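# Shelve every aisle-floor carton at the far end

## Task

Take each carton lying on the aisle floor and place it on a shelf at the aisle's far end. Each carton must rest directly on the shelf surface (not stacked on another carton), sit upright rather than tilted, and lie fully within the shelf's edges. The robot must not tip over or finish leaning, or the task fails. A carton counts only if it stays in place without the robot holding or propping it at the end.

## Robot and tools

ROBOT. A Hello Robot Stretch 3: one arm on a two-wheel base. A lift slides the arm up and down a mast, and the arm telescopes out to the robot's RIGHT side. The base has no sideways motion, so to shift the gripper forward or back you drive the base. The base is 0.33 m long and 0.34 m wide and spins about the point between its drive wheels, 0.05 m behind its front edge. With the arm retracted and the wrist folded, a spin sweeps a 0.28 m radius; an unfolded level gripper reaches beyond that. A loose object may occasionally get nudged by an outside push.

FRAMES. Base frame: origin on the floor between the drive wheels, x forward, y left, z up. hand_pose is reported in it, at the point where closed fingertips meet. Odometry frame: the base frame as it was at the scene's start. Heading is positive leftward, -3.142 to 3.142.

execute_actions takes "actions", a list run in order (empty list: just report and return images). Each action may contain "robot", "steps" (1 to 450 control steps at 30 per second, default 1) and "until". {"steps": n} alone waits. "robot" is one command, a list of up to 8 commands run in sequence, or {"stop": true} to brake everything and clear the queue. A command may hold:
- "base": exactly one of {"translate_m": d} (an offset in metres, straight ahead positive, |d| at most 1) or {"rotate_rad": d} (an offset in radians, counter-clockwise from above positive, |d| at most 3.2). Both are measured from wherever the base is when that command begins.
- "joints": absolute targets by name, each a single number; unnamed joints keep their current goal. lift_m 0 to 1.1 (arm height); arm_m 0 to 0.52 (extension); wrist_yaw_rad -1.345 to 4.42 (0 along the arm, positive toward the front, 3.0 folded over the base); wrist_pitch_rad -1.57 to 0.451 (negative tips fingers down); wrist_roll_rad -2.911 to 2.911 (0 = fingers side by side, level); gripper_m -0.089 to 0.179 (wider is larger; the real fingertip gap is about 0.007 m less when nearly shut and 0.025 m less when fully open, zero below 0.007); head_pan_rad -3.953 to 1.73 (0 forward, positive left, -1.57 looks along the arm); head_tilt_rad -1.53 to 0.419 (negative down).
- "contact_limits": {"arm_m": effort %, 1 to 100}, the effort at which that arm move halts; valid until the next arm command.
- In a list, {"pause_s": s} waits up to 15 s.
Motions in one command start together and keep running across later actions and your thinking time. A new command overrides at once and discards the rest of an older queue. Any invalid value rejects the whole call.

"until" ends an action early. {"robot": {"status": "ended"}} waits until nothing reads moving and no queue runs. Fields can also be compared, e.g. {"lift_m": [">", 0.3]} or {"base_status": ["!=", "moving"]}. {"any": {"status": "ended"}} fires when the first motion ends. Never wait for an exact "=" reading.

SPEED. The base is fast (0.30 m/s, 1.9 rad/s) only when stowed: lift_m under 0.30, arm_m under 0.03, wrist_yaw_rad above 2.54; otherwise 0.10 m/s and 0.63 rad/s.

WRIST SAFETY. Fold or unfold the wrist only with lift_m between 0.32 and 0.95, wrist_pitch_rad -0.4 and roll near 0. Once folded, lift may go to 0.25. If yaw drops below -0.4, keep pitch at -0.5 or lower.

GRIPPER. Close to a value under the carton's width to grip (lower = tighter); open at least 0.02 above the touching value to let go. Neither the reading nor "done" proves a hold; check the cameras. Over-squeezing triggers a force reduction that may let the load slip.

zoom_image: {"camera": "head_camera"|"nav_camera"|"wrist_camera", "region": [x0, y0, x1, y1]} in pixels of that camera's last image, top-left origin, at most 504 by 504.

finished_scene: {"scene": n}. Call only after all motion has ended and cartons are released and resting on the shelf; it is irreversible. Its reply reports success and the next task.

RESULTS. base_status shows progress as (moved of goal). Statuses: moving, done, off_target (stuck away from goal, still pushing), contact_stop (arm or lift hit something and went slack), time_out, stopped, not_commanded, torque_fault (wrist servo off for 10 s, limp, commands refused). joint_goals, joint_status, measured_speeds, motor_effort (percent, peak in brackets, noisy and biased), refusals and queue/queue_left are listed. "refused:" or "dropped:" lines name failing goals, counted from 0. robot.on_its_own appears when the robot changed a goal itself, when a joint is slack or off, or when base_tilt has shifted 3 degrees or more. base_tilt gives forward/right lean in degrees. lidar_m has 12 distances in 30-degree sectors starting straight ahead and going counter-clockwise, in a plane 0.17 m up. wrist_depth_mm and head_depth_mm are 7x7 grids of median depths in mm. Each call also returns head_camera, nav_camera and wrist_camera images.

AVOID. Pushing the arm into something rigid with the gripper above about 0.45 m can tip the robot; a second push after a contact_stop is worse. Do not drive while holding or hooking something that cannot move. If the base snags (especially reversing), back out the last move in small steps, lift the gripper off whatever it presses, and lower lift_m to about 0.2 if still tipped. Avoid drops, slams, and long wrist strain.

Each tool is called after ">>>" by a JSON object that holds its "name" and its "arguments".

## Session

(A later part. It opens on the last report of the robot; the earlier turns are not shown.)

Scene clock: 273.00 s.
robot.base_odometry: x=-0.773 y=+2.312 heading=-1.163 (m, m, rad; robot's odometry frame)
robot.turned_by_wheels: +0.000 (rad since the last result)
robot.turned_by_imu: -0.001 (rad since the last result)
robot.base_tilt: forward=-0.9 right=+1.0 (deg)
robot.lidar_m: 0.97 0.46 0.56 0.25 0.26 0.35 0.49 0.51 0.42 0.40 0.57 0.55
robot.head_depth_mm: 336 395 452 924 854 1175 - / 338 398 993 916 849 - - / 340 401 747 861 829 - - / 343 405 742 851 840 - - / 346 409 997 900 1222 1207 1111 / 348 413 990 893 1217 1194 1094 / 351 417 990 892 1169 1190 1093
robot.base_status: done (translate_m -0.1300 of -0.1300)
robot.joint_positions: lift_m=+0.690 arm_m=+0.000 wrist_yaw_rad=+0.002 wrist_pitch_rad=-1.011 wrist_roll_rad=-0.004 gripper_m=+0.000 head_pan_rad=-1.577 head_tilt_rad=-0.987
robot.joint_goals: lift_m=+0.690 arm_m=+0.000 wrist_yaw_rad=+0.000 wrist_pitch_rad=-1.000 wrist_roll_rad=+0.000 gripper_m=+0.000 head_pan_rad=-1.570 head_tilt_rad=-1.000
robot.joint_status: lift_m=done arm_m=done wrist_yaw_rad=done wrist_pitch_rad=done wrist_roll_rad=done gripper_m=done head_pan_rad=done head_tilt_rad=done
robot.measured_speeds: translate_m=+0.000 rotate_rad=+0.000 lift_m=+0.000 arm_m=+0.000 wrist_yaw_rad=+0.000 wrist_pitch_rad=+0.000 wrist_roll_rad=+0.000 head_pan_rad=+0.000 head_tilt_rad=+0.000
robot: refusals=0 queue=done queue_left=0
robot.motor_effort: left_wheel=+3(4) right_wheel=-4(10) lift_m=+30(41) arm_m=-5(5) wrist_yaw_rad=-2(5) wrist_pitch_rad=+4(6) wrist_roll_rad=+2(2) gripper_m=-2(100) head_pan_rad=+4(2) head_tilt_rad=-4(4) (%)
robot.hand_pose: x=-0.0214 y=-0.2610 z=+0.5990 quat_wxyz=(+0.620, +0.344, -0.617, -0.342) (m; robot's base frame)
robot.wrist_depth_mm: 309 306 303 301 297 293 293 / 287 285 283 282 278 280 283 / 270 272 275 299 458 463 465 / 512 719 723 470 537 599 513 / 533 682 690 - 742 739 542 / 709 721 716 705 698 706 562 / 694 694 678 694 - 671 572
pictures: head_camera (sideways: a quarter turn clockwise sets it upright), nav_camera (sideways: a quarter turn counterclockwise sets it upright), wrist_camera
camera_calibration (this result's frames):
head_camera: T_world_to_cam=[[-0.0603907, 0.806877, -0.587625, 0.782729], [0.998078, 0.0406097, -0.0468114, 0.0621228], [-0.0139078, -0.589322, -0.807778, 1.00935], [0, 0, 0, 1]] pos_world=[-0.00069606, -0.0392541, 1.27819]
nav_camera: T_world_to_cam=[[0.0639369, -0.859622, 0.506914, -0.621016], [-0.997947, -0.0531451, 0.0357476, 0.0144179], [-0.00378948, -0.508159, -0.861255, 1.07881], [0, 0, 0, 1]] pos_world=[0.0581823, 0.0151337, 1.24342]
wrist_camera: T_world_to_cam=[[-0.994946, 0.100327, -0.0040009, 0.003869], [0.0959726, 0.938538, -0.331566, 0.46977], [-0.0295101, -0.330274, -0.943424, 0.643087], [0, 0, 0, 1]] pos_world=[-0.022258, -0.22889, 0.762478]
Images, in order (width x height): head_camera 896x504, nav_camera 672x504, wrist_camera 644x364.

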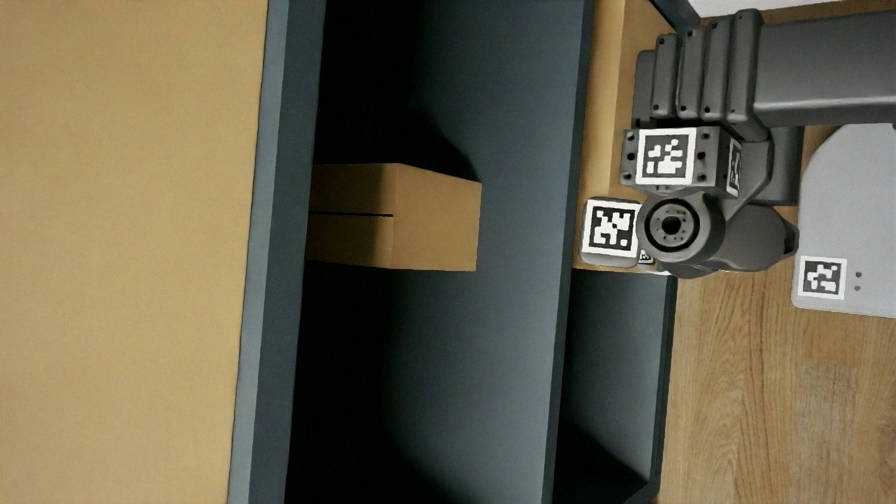

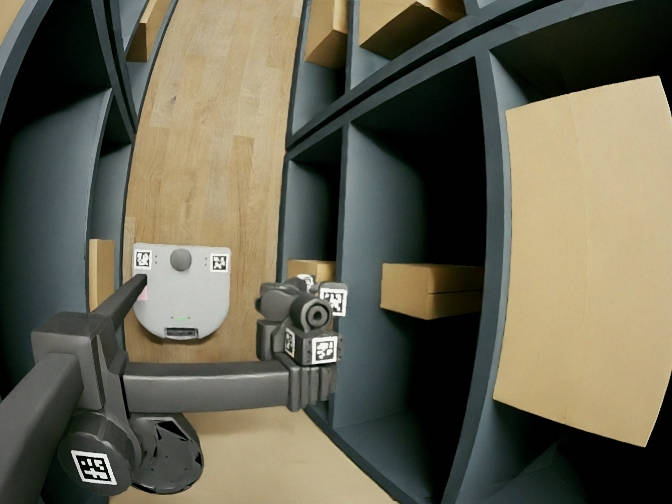

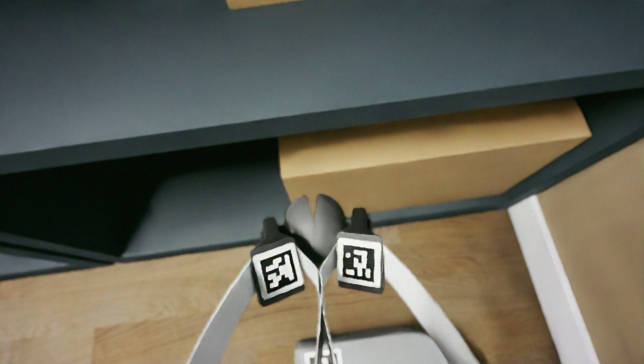

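>>> {"name": "execute_actions", "arguments": {"actions": [{"robot":[{"base":{"translate_m":1.0},"joints":{"lift_m":0.45,"wrist_yaw_rad":1.57,"gripper_m":0.179,"head_pan_rad":-0.8,"head_tilt_rad":-1.0}},{"base":{"translate_m":0.8}}],"steps":450,"until":{"robot":{"status":"ended"}}},{"steps":300,"until":{"robot":{"status":"ended"}}}]}}

Scene clock: 295.70 s.
robot.base_odometry: x=-0.059 y=+0.659 heading=-1.163 (m, m, rad; robot's odometry frame)
robot.turned_by_wheels: +0.000 (rad since the last result)
robot.turned_by_imu: -0.007 (rad since the last result)
robot.base_tilt: forward=-0.8 right=+0.9 (deg)
robot.lidar_m: 2.14 2.08 1.89 1.81 0.62 0.50 0.97 0.58 0.61 1.95 0.62 0.63
robot.head_depth_mm: 1994 2137 1839 1592 1402 1241 1118 / 2189 2194 1839 1576 1383 1236 - / 2428 2180 1830 1570 1373 1244 - / 2573 2142 1813 1537 1344 1225 1123 / 2634 2145 1780 1498 1367 1211 1105 / 2553 2114 1770 1542 1360 1212 1096 / 2428 2080 1772 1538 1355 1205 1095
robot.base_status: done (translate_m +0.8000 of +0.8000)
robot.joint_positions: lift_m=+0.450 arm_m=+0.000 wrist_yaw_rad=+1.567 wrist_pitch_rad=-1.010 wrist_roll_rad=-0.003 gripper_m=+0.179 head_pan_rad=-0.807 head_tilt_rad=-0.988
robot.joint_goals: lift_m=+0.450 arm_m=+0.000 wrist_yaw_rad=+1.570 wrist_pitch_rad=-1.000 wrist_roll_rad=+0.000 gripper_m=+0.179 head_pan_rad=-0.800 head_tilt_rad=-1.000
robot.joint_status: lift_m=done arm_m=done wrist_yaw_rad=done wrist_pitch_rad=done wrist_roll_rad=done gripper_m=done head_pan_rad=done head_tilt_rad=done
robot.measured_speeds: translate_m=+0.000 rotate_rad=+0.000 lift_m=+0.000 arm_m=+0.000 wrist_yaw_rad=+0.000 wrist_pitch_rad=+0.000 wrist_roll_rad=+0.000 head_pan_rad=+0.000 head_tilt_rad=+0.000
robot: refusals=0 queue=done queue_left=0
robot.motor_effort: left_wheel=+3(7) right_wheel=-5(5) lift_m=+30(28) arm_m=-5(5) wrist_yaw_rad=+3(4) wrist_pitch_rad=+4(5) wrist_roll_rad=+2(2) gripper_m=+0(98) head_pan_rad=+3(33) head_tilt_rad=-4(5) (%)
robot.hand_pose: x=+0.0944 y=-0.1460 z=+0.3590 quat_wxyz=(+0.681, +0.679, -0.196, +0.195) (m; robot's base frame)
robot.wrist_depth_mm: 692 683 678 664 651 526 662 / 636 624 634 617 624 607 612 / 596 592 591 590 569 571 585 / 560 554 557 550 547 547 549 / 528 536 531 516 525 516 513 / 511 503 499 493 488 488 481 / - 484 478 480 467 470 461
pictures: head_camera (sideways: a quarter turn clockwise sets it upright), nav_camera (sideways: a quarter turn counterclockwise sets it upright), wrist_camera
camera_calibration (this result's frames):
head_camera: T_world_to_cam=[[-0.605015, 0.537282, -0.58761, 0.786032], [0.688319, 0.723897, -0.0468106, 0.0640112], [0.400219, -0.432784, -0.807789, 1.00684], [0, 0, 0, 1]] pos_world=[0.0285443, -0.0329134, 1.27819]
nav_camera: T_world_to_cam=[[0.644275, -0.572682, 0.506898, -0.624536], [-0.679499, -0.732805, 0.0357466, 0.0124768], [0.350986, -0.367467, -0.861264, 1.07666], [0, 0, 0, 1]] pos_world=[0.0329584, 0.0471196, 1.24342]
wrist_camera: T_world_to_cam=[[-0.10663, -0.994289, -0.00431857, -0.13693], [-0.937745, 0.102008, -0.332007, 0.246796], [0.330552, -0.0313523, -0.943267, 0.4677], [0, 0, 0, 1]] pos_world=[0.0622317, -0.14666, 0.522512]
Images, in order (width x height): head_camera 896x504, nav_camera 672x504, wrist_camera 644x364.

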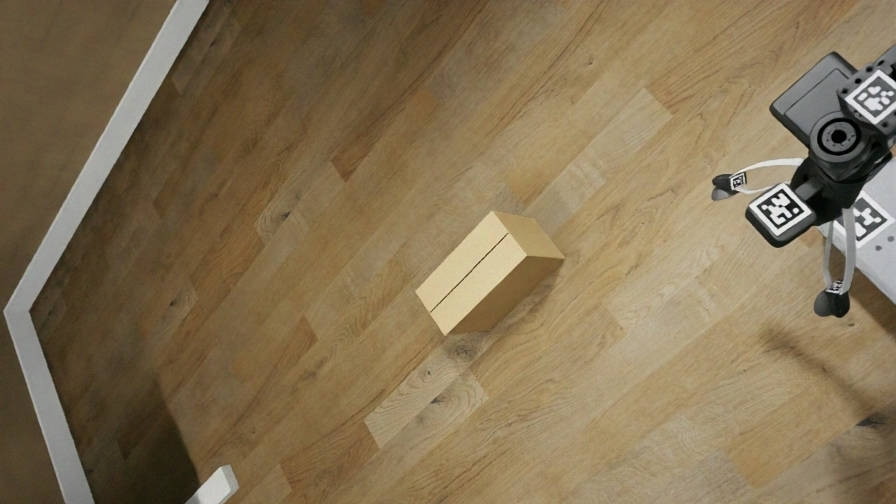

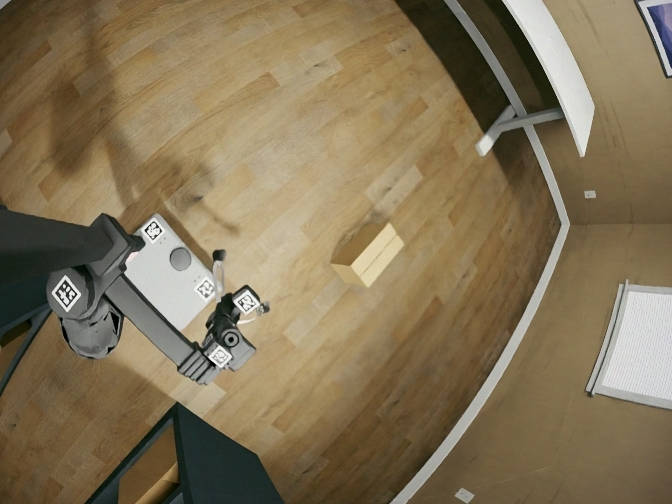

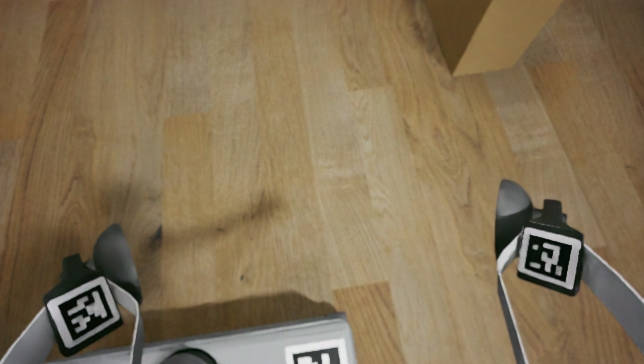

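>>> {"name": "execute_actions", "arguments": {"actions": [{"robot":[{"base":{"translate_m":0.43},"joints":{"arm_m":0.385,"lift_m":0.4}}],"steps":450,"until":{"robot":{"status":"ended"}}}]}}

Scene clock: 305.00 s.
robot.base_odometry: x=+0.111 y=+0.264 heading=-1.163 (m, m, rad; robot's odometry frame)
robot.turned_by_wheels: +0.000 (rad since the last result)
robot.turned_by_imu: -0.003 (rad since the last result)
robot.base_tilt: forward=-0.8 right=+1.0 (deg)
robot.lidar_m: 2.03 1.67 1.87 1.80 1.88 0.90 0.90 0.95 2.03 0.44 0.46 1.69
robot.head_depth_mm: 1982 2157 1854 1580 1398 1224 1151 / 2184 2180 1824 1577 1393 1178 1119 / 2417 2160 1831 1561 1377 1213 1125 / 2501 2149 1808 1556 1366 1221 1124 / 2397 2132 1793 1551 1365 1214 1101 / 2185 2118 1776 1543 1352 1217 1092 / 1554 1951 1772 1536 1347 1207 1095
robot.base_status: done (translate_m +0.4300 of +0.4300)
robot.joint_positions: lift_m=+0.400 arm_m=+0.385 wrist_yaw_rad=+1.567 wrist_pitch_rad=-1.010 wrist_roll_rad=-0.003 gripper_m=+0.179 head_pan_rad=-0.807 head_tilt_rad=-0.988
robot.joint_goals: lift_m=+0.400 arm_m=+0.385 wrist_yaw_rad=+1.570 wrist_pitch_rad=-1.000 wrist_roll_rad=+0.000 gripper_m=+0.179 head_pan_rad=-0.800 head_tilt_rad=-1.000
robot.joint_status: lift_m=done arm_m=done wrist_yaw_rad=done wrist_pitch_rad=done wrist_roll_rad=done gripper_m=done head_pan_rad=done head_tilt_rad=done
robot.measured_speeds: translate_m=+0.000 rotate_rad=+0.000 lift_m=+0.000 arm_m=+0.000 wrist_yaw_rad=+0.000 wrist_pitch_rad=+0.000 wrist_roll_rad=+0.000 head_pan_rad=+0.000 head_tilt_rad=+0.000
robot: refusals=0 queue=done queue_left=0
robot.motor_effort: left_wheel=+3(7) right_wheel=-5(7) lift_m=+30(31) arm_m=+5(6) wrist_yaw_rad=+2(3) wrist_pitch_rad=+4(4) wrist_roll_rad=+2(2) gripper_m=+0(1) head_pan_rad=+3(2) head_tilt_rad=-4(4) (%)
robot.hand_pose: x=+0.0945 y=-0.5302 z=+0.3090 quat_wxyz=(+0.680, +0.679, -0.195, +0.195) (m; robot's base frame)
robot.wrist_depth_mm: 614 618 610 600 595 591 597 / 577 572 568 564 560 554 548 / 545 537 521 514 521 524 518 / 516 507 321 316 495 492 487 / 479 483 303 297 472 471 460 / 463 450 289 282 450 440 438 / - 432 273 266 423 420 416
pictures: head_camera (sideways: a quarter turn clockwise sets it upright), nav_camera (sideways: a quarter turn counterclockwise sets it upright), wrist_camera
camera_calibration (this result's frames):
head_camera: T_world_to_cam=[[-0.605048, 0.537253, -0.587602, 0.786021], [0.688279, 0.723935, -0.0468101, 0.0640108], [0.400236, -0.432756, -0.807795, 1.00685], [0, 0, 0, 1]] pos_world=[0.0285459, -0.032912, 1.27819]
nav_camera: T_world_to_cam=[[0.64431, -0.57265, 0.506889, -0.624524], [-0.679459, -0.732843, 0.0357459, 0.0124773], [0.351, -0.367442, -0.86127, 1.07667], [0, 0, 0, 1]] pos_world=[0.0329554, 0.0471215, 1.24342]
wrist_camera: T_world_to_cam=[[-0.105952, -0.994362, -0.00433872, -0.519311], [-0.937749, 0.101369, -0.332191, 0.269163], [0.330758, -0.0311277, -0.943202, 0.408575], [0, 0, 0, 1]] pos_world=[0.0622456, -0.530949, 0.472529]
Images, in order (width x height): head_camera 896x504, nav_camera 672x504, wrist_camera 644x364.

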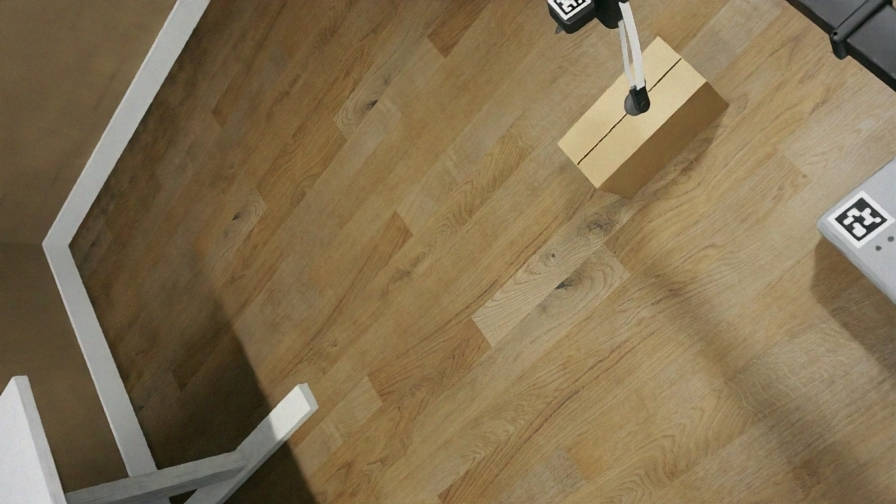

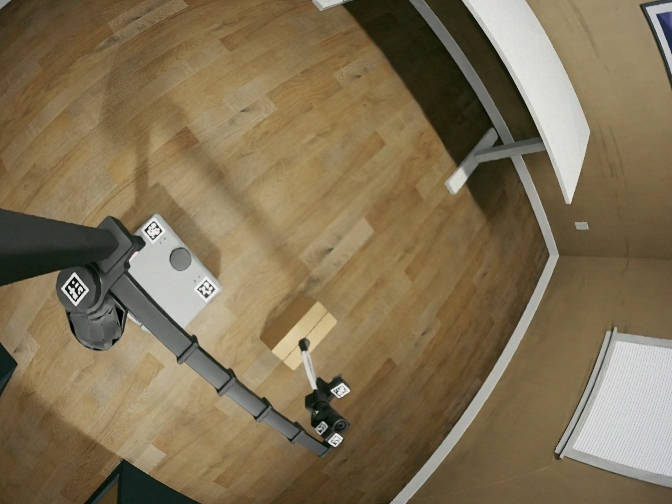

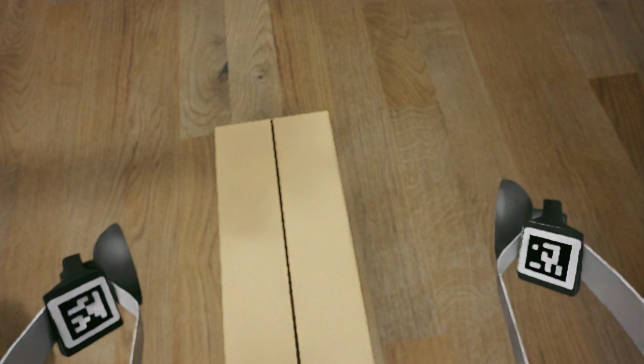

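>>> {"name": "execute_actions", "arguments": {"actions": [{"robot":[{"base":{"translate_m":0.03},"joints":{"arm_m":0.355}},{"joints":{"lift_m":0.235}},{"joints":{"gripper_m":0.06}},{"pause_s":0.7},{"joints":{"lift_m":0.45,"head_pan_rad":-3.14,"head_tilt_rad":-0.6}},{"joints":{"arm_m":0.0}},{"base":{"translate_m":-1.0},"joints":{"gripper_m":0.05}}],"steps":450,"until":{"robot":{"status":"ended"}}},{"steps":300,"until":{"robot":{"status":"ended"}}}]}}

Scene clock: 332.17 s.
robot.base_odometry: x=-0.273 y=+1.155 heading=-1.163 (m, m, rad; robot's odometry frame)
robot.turned_by_wheels: +0.000 (rad since the last result)
robot.turned_by_imu: +0.001 (rad since the last result)
robot.base_tilt: forward=-0.8 right=+1.0 (deg)
robot.lidar_m: 2.61 2.55 0.24 0.26 0.28 0.35 0.88 0.86 0.42 0.38 0.39 2.63
robot.head_depth_mm: 1105 884 769 856 981 880 673 / 1457 1527 1736 1411 1022 1106 1134 / 1479 1626 1810 2011 1757 1491 1238 / 1490 1646 1834 2063 1821 1477 1247 / 1496 1656 1833 2062 1808 1460 1235 / 1462 1606 1785 1738 1675 1457 1226 / 1024 1039 1676 1285 1159 1270 1195
robot.base_status: done (translate_m -1.0000 of -1.0000)
robot.joint_positions: lift_m=+0.450 arm_m=+0.000 wrist_yaw_rad=+1.572 wrist_pitch_rad=-1.011 wrist_roll_rad=-0.005 gripper_m=+0.097 head_pan_rad=-3.133 head_tilt_rad=-0.605
robot.joint_goals: lift_m=+0.450 arm_m=+0.000 wrist_yaw_rad=+1.570 wrist_pitch_rad=-1.000 wrist_roll_rad=+0.000 gripper_m=+0.096 head_pan_rad=-3.140 head_tilt_rad=-0.600
robot.joint_status: lift_m=done arm_m=done wrist_yaw_rad=done wrist_pitch_rad=done wrist_roll_rad=done gripper_m=off_target head_pan_rad=done head_tilt_rad=done
robot.measured_speeds: translate_m=+0.000 rotate_rad=+0.000 lift_m=+0.000 arm_m=+0.000 wrist_yaw_rad=+0.000 wrist_pitch_rad=+0.000 wrist_roll_rad=+0.000 head_pan_rad=+0.000 head_tilt_rad=+0.000
robot: refusals=0 queue=done queue_left=0
robot.on_its_own: gripper_m is held at +0.096, not at your +0.050, by its stall guard, which is not easing now
robot.motor_effort: left_wheel=+2(5) right_wheel=-3(9) lift_m=+38(40) arm_m=-5(6) wrist_yaw_rad=-2(2) wrist_pitch_rad=+5(6) wrist_roll_rad=+3(3) gripper_m=-22(100) head_pan_rad=-3(36) head_tilt_rad=+2(18) (%)
robot.hand_pose: x=+0.0942 y=-0.1453 z=+0.3586 quat_wxyz=(+0.680, +0.679, -0.193, +0.197) (m; robot's base frame)
robot.wrist_depth_mm: 682 666 167 167 637 655 660 / 632 625 157 157 160 616 612 / 595 598 150 149 149 576 570 / 565 553 142 142 141 541 538 / 533 527 136 135 135 432 277 / 503 - 129 129 129 406 313 / 422 481 124 123 123 403 324
pictures: head_camera (sideways: a quarter turn clockwise sets it upright), nav_camera (sideways: a quarter turn counterclockwise sets it upright), wrist_camera
camera_calibration (this result's frames):
head_camera: T_world_to_cam=[[0.528705, 0.0698432, -0.845927, 1.11578], [0.0344776, -0.997554, -0.0608135, 0.086257], [-0.848105, 0.00298681, -0.529819, 0.652906], [0, 0, 0, 1]] pos_world=[-0.0391576, 0.00616648, 1.29503]
nav_camera: T_world_to_cam=[[-0.60768, -0.0743937, 0.79069, -0.986691], [-0.0502306, 0.99721, 0.0552201, -0.0167371], [-0.792592, -0.00616068, -0.609721, 0.756523], [0, 0, 0, 1]] pos_world=[-0.000819045, -0.0520525, 1.24236]
wrist_camera: T_world_to_cam=[[-0.0995163, -0.99503, -0.00329271, -0.137484], [-0.938768, 0.0949853, -0.331199, 0.245168], [0.329866, -0.0298686, -0.943555, 0.46776], [0, 0, 0, 1]] pos_world=[0.0621762, -0.146116, 0.522104]
Images, in order (width x height): head_camera 896x504, nav_camera 672x504, wrist_camera 644x364.

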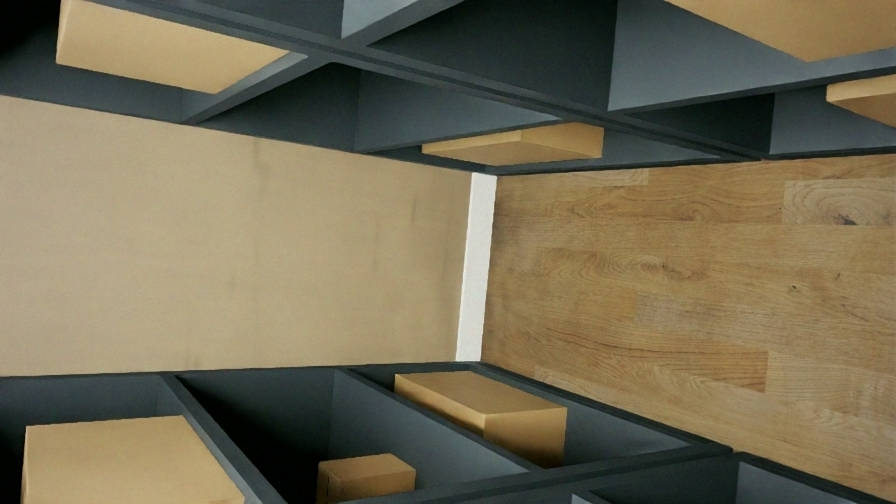

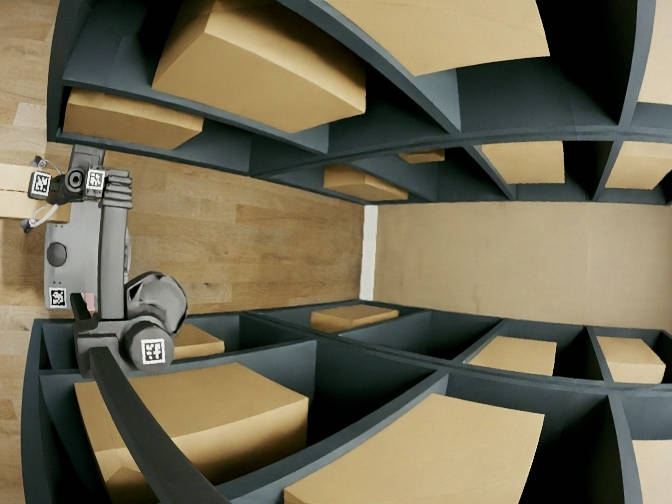

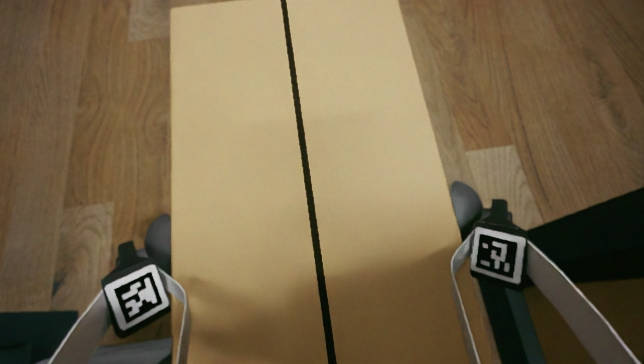

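>>> {"name": "execute_actions", "arguments": {"actions": [{"robot":[{"base":{"translate_m":-1.0},"joints":{"gripper_m":0.06,"head_pan_rad":-1.57,"head_tilt_rad":-1.0}},{"base":{"translate_m":-0.04},"joints":{"lift_m":0.8,"gripper_m":0.05}},{"joints":{"wrist_yaw_rad":0}},{"joints":{"arm_m":0.14},"contact_limits":{"arm_m":25}}],"steps":450,"until":{"robot":{"status":"ended"}}}]}}

Scene clock: 349.50 s.
robot.base_odometry: x=-0.686 y=+2.110 heading=-1.163 (m, m, rad; robot's odometry frame)
robot.turned_by_wheels: +0.000 (rad since the last result)
robot.turned_by_imu: +0.002 (rad since the last result)
robot.base_tilt: forward=-0.8 right=+1.0 (deg)
robot.lidar_m: 0.97 0.33 0.29 0.68 0.31 0.35 0.71 0.57 0.45 0.69 0.42 0.76
robot.head_depth_mm: 336 396 455 792 846 - - / 339 400 789 875 - 1204 1128 / 342 403 989 909 - 1193 1140 / 344 407 983 908 841 - 483 / 362 434 995 902 1026 - 1054 / 561 470 666 774 880 497 1053 / 453 444 504 632 852 499 1055
robot.base_status: done (translate_m -0.0400 of -0.0400)
robot.joint_positions: lift_m=+0.800 arm_m=+0.000 wrist_yaw_rad=+1.572 wrist_pitch_rad=-1.011 wrist_roll_rad=-0.005 gripper_m=+0.069 head_pan_rad=-1.577 head_tilt_rad=-0.987
robot.joint_goals: lift_m=+0.800 arm_m=+0.000 wrist_yaw_rad=+1.570 wrist_pitch_rad=-1.000 wrist_roll_rad=+0.000 gripper_m=+0.067 head_pan_rad=-1.570 head_tilt_rad=-1.000
robot.joint_status: lift_m=moving arm_m=done wrist_yaw_rad=done wrist_pitch_rad=done wrist_roll_rad=done gripper_m=off_target head_pan_rad=done head_tilt_rad=done
robot.measured_speeds: translate_m=+0.000 rotate_rad=+0.000 lift_m=+0.000 arm_m=+0.000 wrist_yaw_rad=+0.000 wrist_pitch_rad=+0.000 wrist_roll_rad=+0.000 head_pan_rad=+0.000 head_tilt_rad=+0.000
robot: refusals=0 queue=running queue_left=2
robot.on_its_own: gripper_m is held at +0.067, not at your +0.050, by its stall guard, which is still easing
robot.motor_effort: left_wheel=+2(3) right_wheel=-2(9) lift_m=+39(39) arm_m=-5(5) wrist_yaw_rad=-2(2) wrist_pitch_rad=+5(5) wrist_roll_rad=+3(3) gripper_m=-37(100) head_pan_rad=+3(36) head_tilt_rad=-5(20) (%)
robot.hand_pose: x=+0.0942 y=-0.1453 z=+0.7086 quat_wxyz=(+0.680, +0.679, -0.193, +0.197) (m; robot's base frame)
robot.wrist_depth_mm: 666 788 167 166 703 430 258 / 632 751 158 157 161 371 253 / 725 789 150 149 150 391 300 / 840 834 142 141 141 380 355 / 468 591 135 135 135 348 337 / 680 - 130 129 129 722 321 / 728 711 124 124 123 696 310
pictures: head_camera (sideways: a quarter turn clockwise sets it upright), nav_camera (sideways: a quarter turn counterclockwise sets it upright), wrist_camera
camera_calibration (this result's frames):
head_camera: T_world_to_cam=[[-0.0603731, 0.806776, -0.587765, 0.782912], [0.998079, 0.0405791, -0.0468195, 0.0621334], [-0.0139219, -0.589463, -0.807676, 1.00922], [0, 0, 0, 1]] pos_world=[-0.000696969, -0.0392581, 1.2782]
nav_camera: T_world_to_cam=[[0.0639181, -0.859535, 0.507064, -0.621211], [-0.997948, -0.0531164, 0.0357579, 0.0144045], [-0.00380184, -0.508309, -0.861167, 1.0787], [0, 0, 0, 1]] pos_world=[0.0581826, 0.0151223, 1.24341]
wrist_camera: T_world_to_cam=[[-0.0995169, -0.99503, -0.0032751, -0.136348], [-0.938825, 0.0949852, -0.331036, 0.360939], [0.329702, -0.029869, -0.943612, 0.798068], [0, 0, 0, 1]] pos_world=[0.0621647, -0.146116, 0.872104]
Images, in order (width x height): head_camera 896x504, nav_camera 672x504, wrist_camera 644x364.

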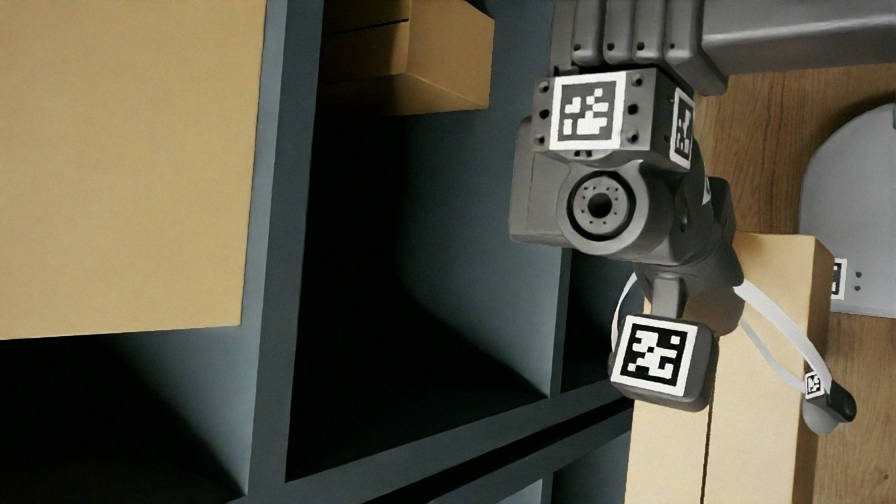

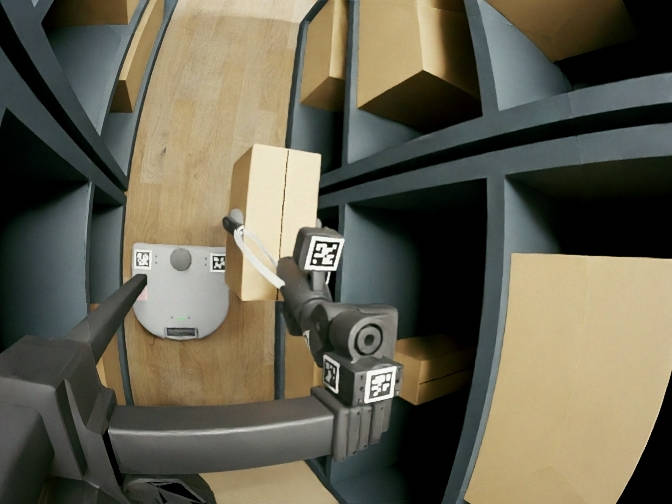

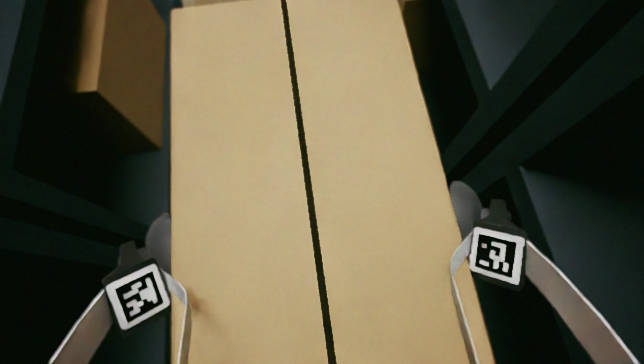

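>>> {"name": "execute_actions", "arguments": {"actions": [{"robot":[{"base":{"translate_m":-0.05},"joints":{"wrist_yaw_rad":1.57,"arm_m":0}},{"joints":{"wrist_yaw_rad":0}},{"joints":{"arm_m":0.16},"contact_limits":{"arm_m":25}}],"steps":450,"until":{"robot":{"status":"ended"}}}]}}

Scene clock: 357.73 s.
robot.base_odometry: x=-0.706 y=+2.156 heading=-1.163 (m, m, rad; robot's odometry frame)
robot.turned_by_wheels: +0.000 (rad since the last result)
robot.turned_by_imu: +0.000 (rad since the last result)
robot.base_tilt: forward=-0.8 right=+1.0 (deg)
robot.lidar_m: 0.97 0.32 0.32 0.46 0.31 0.35 0.66 0.57 0.43 0.60 0.45 0.80
robot.head_depth_mm: 337 397 440 - - - - / 339 400 436 - 848 1196 1127 / 342 403 437 - 680 1195 1145 / 344 406 578 659 644 1207 - / 347 411 998 899 1219 1201 1113 / 350 434 857 881 969 1191 1096 / 548 466 602 691 902 1190 1094
robot.base_status: done (translate_m -0.0500 of -0.0500)
robot.joint_positions: lift_m=+0.800 arm_m=+0.160 wrist_yaw_rad=+0.002 wrist_pitch_rad=-1.012 wrist_roll_rad=-0.004 gripper_m=+0.097 head_pan_rad=-1.577 head_tilt_rad=-0.987
robot.joint_goals: lift_m=+0.800 arm_m=+0.160 wrist_yaw_rad=+0.000 wrist_pitch_rad=-1.000 wrist_roll_rad=+0.000 gripper_m=+0.096 head_pan_rad=-1.570 head_tilt_rad=-1.000
robot.joint_status: lift_m=done arm_m=done wrist_yaw_rad=done wrist_pitch_rad=done wrist_roll_rad=done gripper_m=off_target head_pan_rad=done head_tilt_rad=done
robot.measured_speeds: translate_m=+0.000 rotate_rad=+0.000 lift_m=+0.000 arm_m=+0.000 wrist_yaw_rad=+0.000 wrist_pitch_rad=+0.000 wrist_roll_rad=+0.000 head_pan_rad=+0.000 head_tilt_rad=+0.000
robot: refusals=0 queue=done queue_left=0
robot.on_its_own: gripper_m is held at +0.096, not at your +0.050, by its stall guard, which is not easing now
robot.motor_effort: left_wheel=+2(4) right_wheel=-3(10) lift_m=+38(39) arm_m=+5(6) wrist_yaw_rad=-3(1) wrist_pitch_rad=+5(5) wrist_roll_rad=+2(3) gripper_m=-22(38) head_pan_rad=+3(2) head_tilt_rad=-4(4) (%)
robot.contact_limits: arm_m 25 (drawing in: default 30, maximum 49; extending or still: default 41, maximum 66)
robot.hand_pose: x=-0.0214 y=-0.4201 z=+0.7085 quat_wxyz=(+0.620, +0.344, -0.617, -0.342) (m; robot's base frame)
robot.wrist_depth_mm: 358 438 167 165 230 206 204 / 345 410 158 157 160 209 219 / 337 389 150 149 150 276 372 / 325 368 142 141 141 354 353 / 318 349 136 135 135 341 333 / 309 - 129 129 129 788 699 / 291 757 124 124 123 762 752
pictures: head_camera (sideways: a quarter turn clockwise sets it upright), nav_camera (sideways: a quarter turn counterclockwise sets it upright), wrist_camera
camera_calibration (this result's frames):
head_camera: T_world_to_cam=[[-0.0603819, 0.806838, -0.587679, 0.782799], [0.998078, 0.0405954, -0.0468145, 0.0621269], [-0.0139147, -0.589376, -0.807739, 1.0093], [0, 0, 0, 1]] pos_world=[-0.00069651, -0.0392556, 1.27819]
nav_camera: T_world_to_cam=[[0.0639275, -0.859589, 0.506971, -0.621091], [-0.997947, -0.0531315, 0.0357516, 0.0144127], [-0.00379552, -0.508216, -0.861221, 1.07877], [0, 0, 0, 1]] pos_world=[0.0581825, 0.0151292, 1.24342]
wrist_camera: T_world_to_cam=[[-0.99496, 0.100194, -0.00399291, 0.0202392], [0.0958663, 0.938801, -0.33085, 0.655059], [-0.0294006, -0.329566, -0.943675, 0.694398], [0, 0, 0, 1]] pos_world=[-0.0222452, -0.388149, 0.872093]
Images, in order (width x height): head_camera 896x504, nav_camera 672x504, wrist_camera 644x364.

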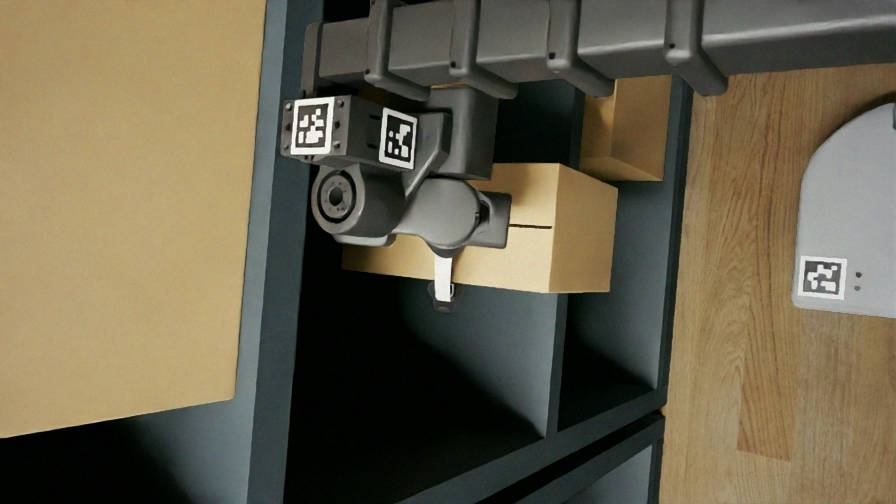

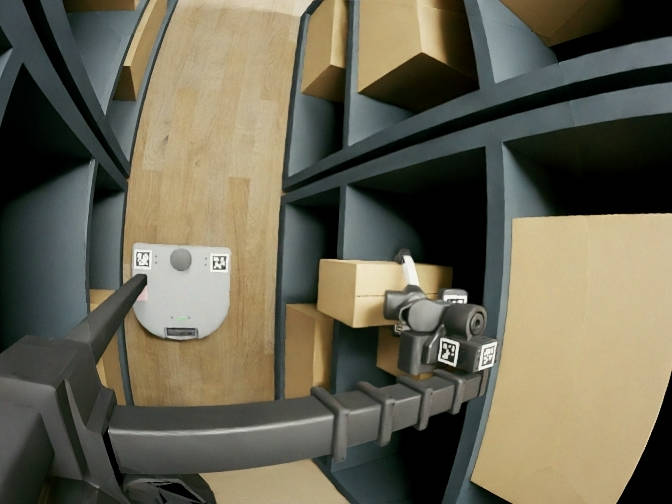

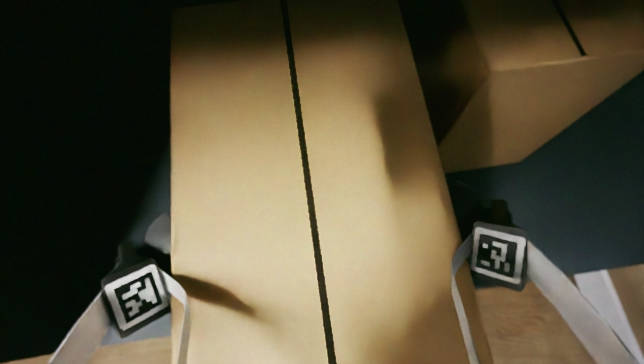

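>>> {"name": "execute_actions", "arguments": {"actions": [{"robot":[{"base":{"translate_m":0.06}},{"joints":{"arm_m":0.19},"contact_limits":{"arm_m":25}},{"joints":{"lift_m":0.775}},{"joints":{"gripper_m":0.179}},{"joints":{"lift_m":0.80}},{"joints":{"arm_m":0.0}},{"joints":{"gripper_m":0.0,"lift_m":0.69}},{"joints":{"arm_m":0.21},"contact_limits":{"arm_m":25}}],"steps":450,"until":{"robot":{"status":"ended"}}},{"robot":{"joints":{"arm_m":0.0}},"steps":200,"until":{"robot":{"status":"ended"}}}]}}

Scene clock: 376.60 s.
robot.base_odometry: x=-0.682 y=+2.100 heading=-1.163 (m, m, rad; robot's odometry frame)
robot.turned_by_wheels: +0.000 (rad since the last result)
robot.turned_by_imu: -0.002 (rad since the last result)
robot.base_tilt: forward=-0.8 right=+1.0 (deg)
robot.lidar_m: 0.96 0.32 0.28 0.64 0.31 0.35 0.72 0.57 0.46 0.65 0.42 0.76
robot.head_depth_mm: 336 396 455 788 851 1190 - / 339 400 818 878 848 - - / 341 403 749 859 843 - - / 344 406 746 834 837 - - / 544 448 978 903 1183 1200 1114 / 549 470 627 728 898 1190 1097 / 427 437 498 634 1208 1192 1091
robot.base_status: done (translate_m +0.0600 of +0.0600)
robot.joint_positions: lift_m=+0.690 arm_m=+0.000 wrist_yaw_rad=+0.002 wrist_pitch_rad=-1.011 wrist_roll_rad=-0.004 gripper_m=+0.000 head_pan_rad=-1.577 head_tilt_rad=-0.987
robot.joint_goals: lift_m=+0.690 arm_m=+0.000 wrist_yaw_rad=+0.000 wrist_pitch_rad=-1.000 wrist_roll_rad=+0.000 gripper_m=+0.000 head_pan_rad=-1.570 head_tilt_rad=-1.000
robot.joint_status: lift_m=done arm_m=done wrist_yaw_rad=done wrist_pitch_rad=done wrist_roll_rad=done gripper_m=done head_pan_rad=done head_tilt_rad=done
robot.measured_speeds: translate_m=+0.000 rotate_rad=+0.000 lift_m=+0.000 arm_m=+0.000 wrist_yaw_rad=+0.000 wrist_pitch_rad=+0.000 wrist_roll_rad=+0.000 head_pan_rad=+0.000 head_tilt_rad=+0.000
robot: refusals=0 queue=done queue_left=0
robot.motor_effort: left_wheel=+2(5) right_wheel=-3(6) lift_m=+30(37) arm_m=-5(7) wrist_yaw_rad=-2(2) wrist_pitch_rad=+5(5) wrist_roll_rad=+2(2) gripper_m=-2(98) head_pan_rad=+3(2) head_tilt_rad=-4(4) (%)
robot.hand_pose: x=-0.0214 y=-0.2610 z=+0.5990 quat_wxyz=(+0.620, +0.344, -0.617, -0.342) (m; robot's base frame)
robot.wrist_depth_mm: 271 304 300 297 299 296 291 / 263 284 281 281 278 280 283 / 266 274 277 740 505 467 470 / 338 389 708 721 668 619 685 / 689 675 694 - 738 745 726 / 707 733 723 693 716 700 708 / 691 694 690 688 - 672 671
pictures: head_camera (sideways: a quarter turn clockwise sets it upright), nav_camera (sideways: a quarter turn counterclockwise sets it upright), wrist_camera
camera_calibration (this result's frames):
head_camera: T_world_to_cam=[[-0.060398, 0.806863, -0.587643, 0.782752], [0.998078, 0.0406176, -0.0468125, 0.0621241], [-0.0139026, -0.58934, -0.807765, 1.00934], [0, 0, 0, 1]] pos_world=[-0.000695712, -0.0392547, 1.27819]
nav_camera: T_world_to_cam=[[0.0639447, -0.85961, 0.506933, -0.621041], [-0.997946, -0.0531532, 0.0357489, 0.0144162], [-0.00378505, -0.508178, -0.861244, 1.0788], [0, 0, 0, 1]] pos_world=[0.0581822, 0.0151328, 1.24342]
wrist_camera: T_world_to_cam=[[-0.994934, 0.100444, -0.00408672, 0.00395304], [0.0961098, 0.938508, -0.331611, 0.4698], [-0.029473, -0.330324, -0.943407, 0.64307], [0, 0, 0, 1]] pos_world=[-0.0222661, -0.228886, 0.762484]
Images, in order (width x height): head_camera 896x504, nav_camera 672x504, wrist_camera 644x364.

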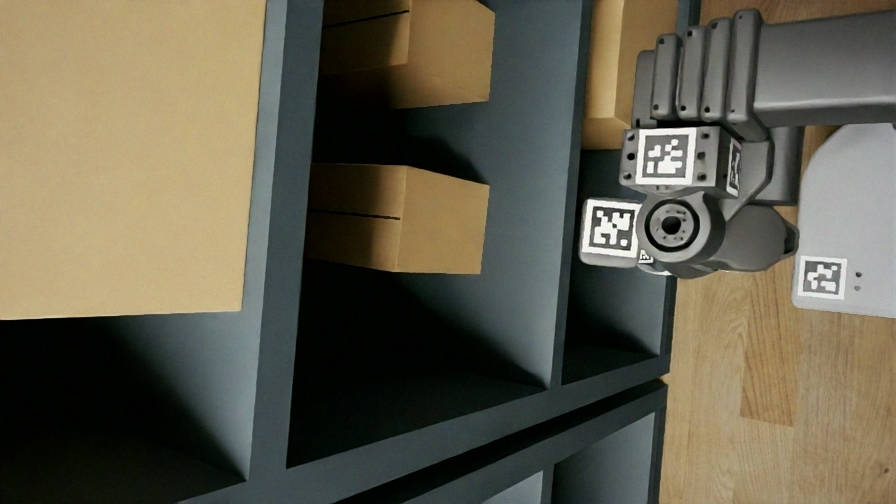

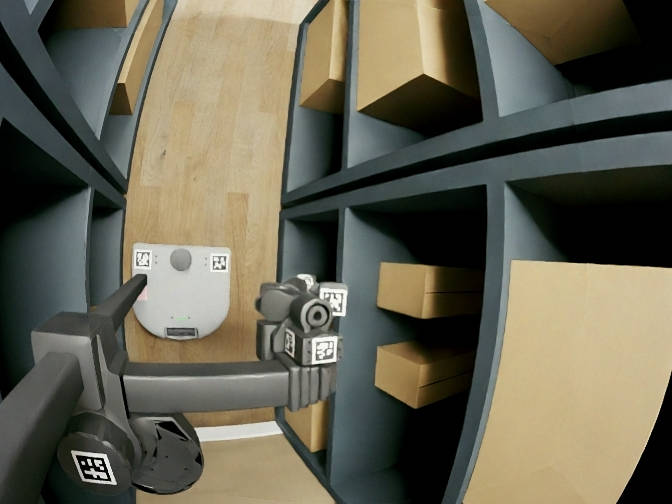

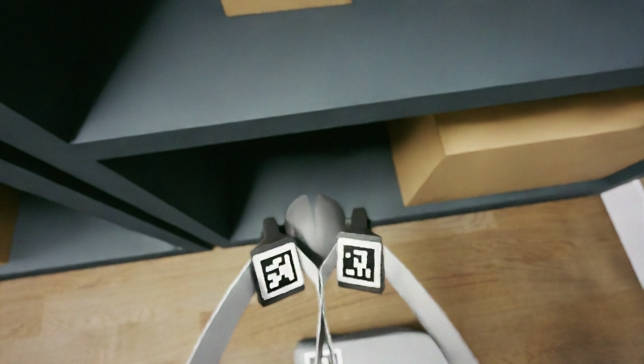

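>>> {"name": "finished_scene", "arguments": {"scene": 2}}

The scene is finished: the task was done.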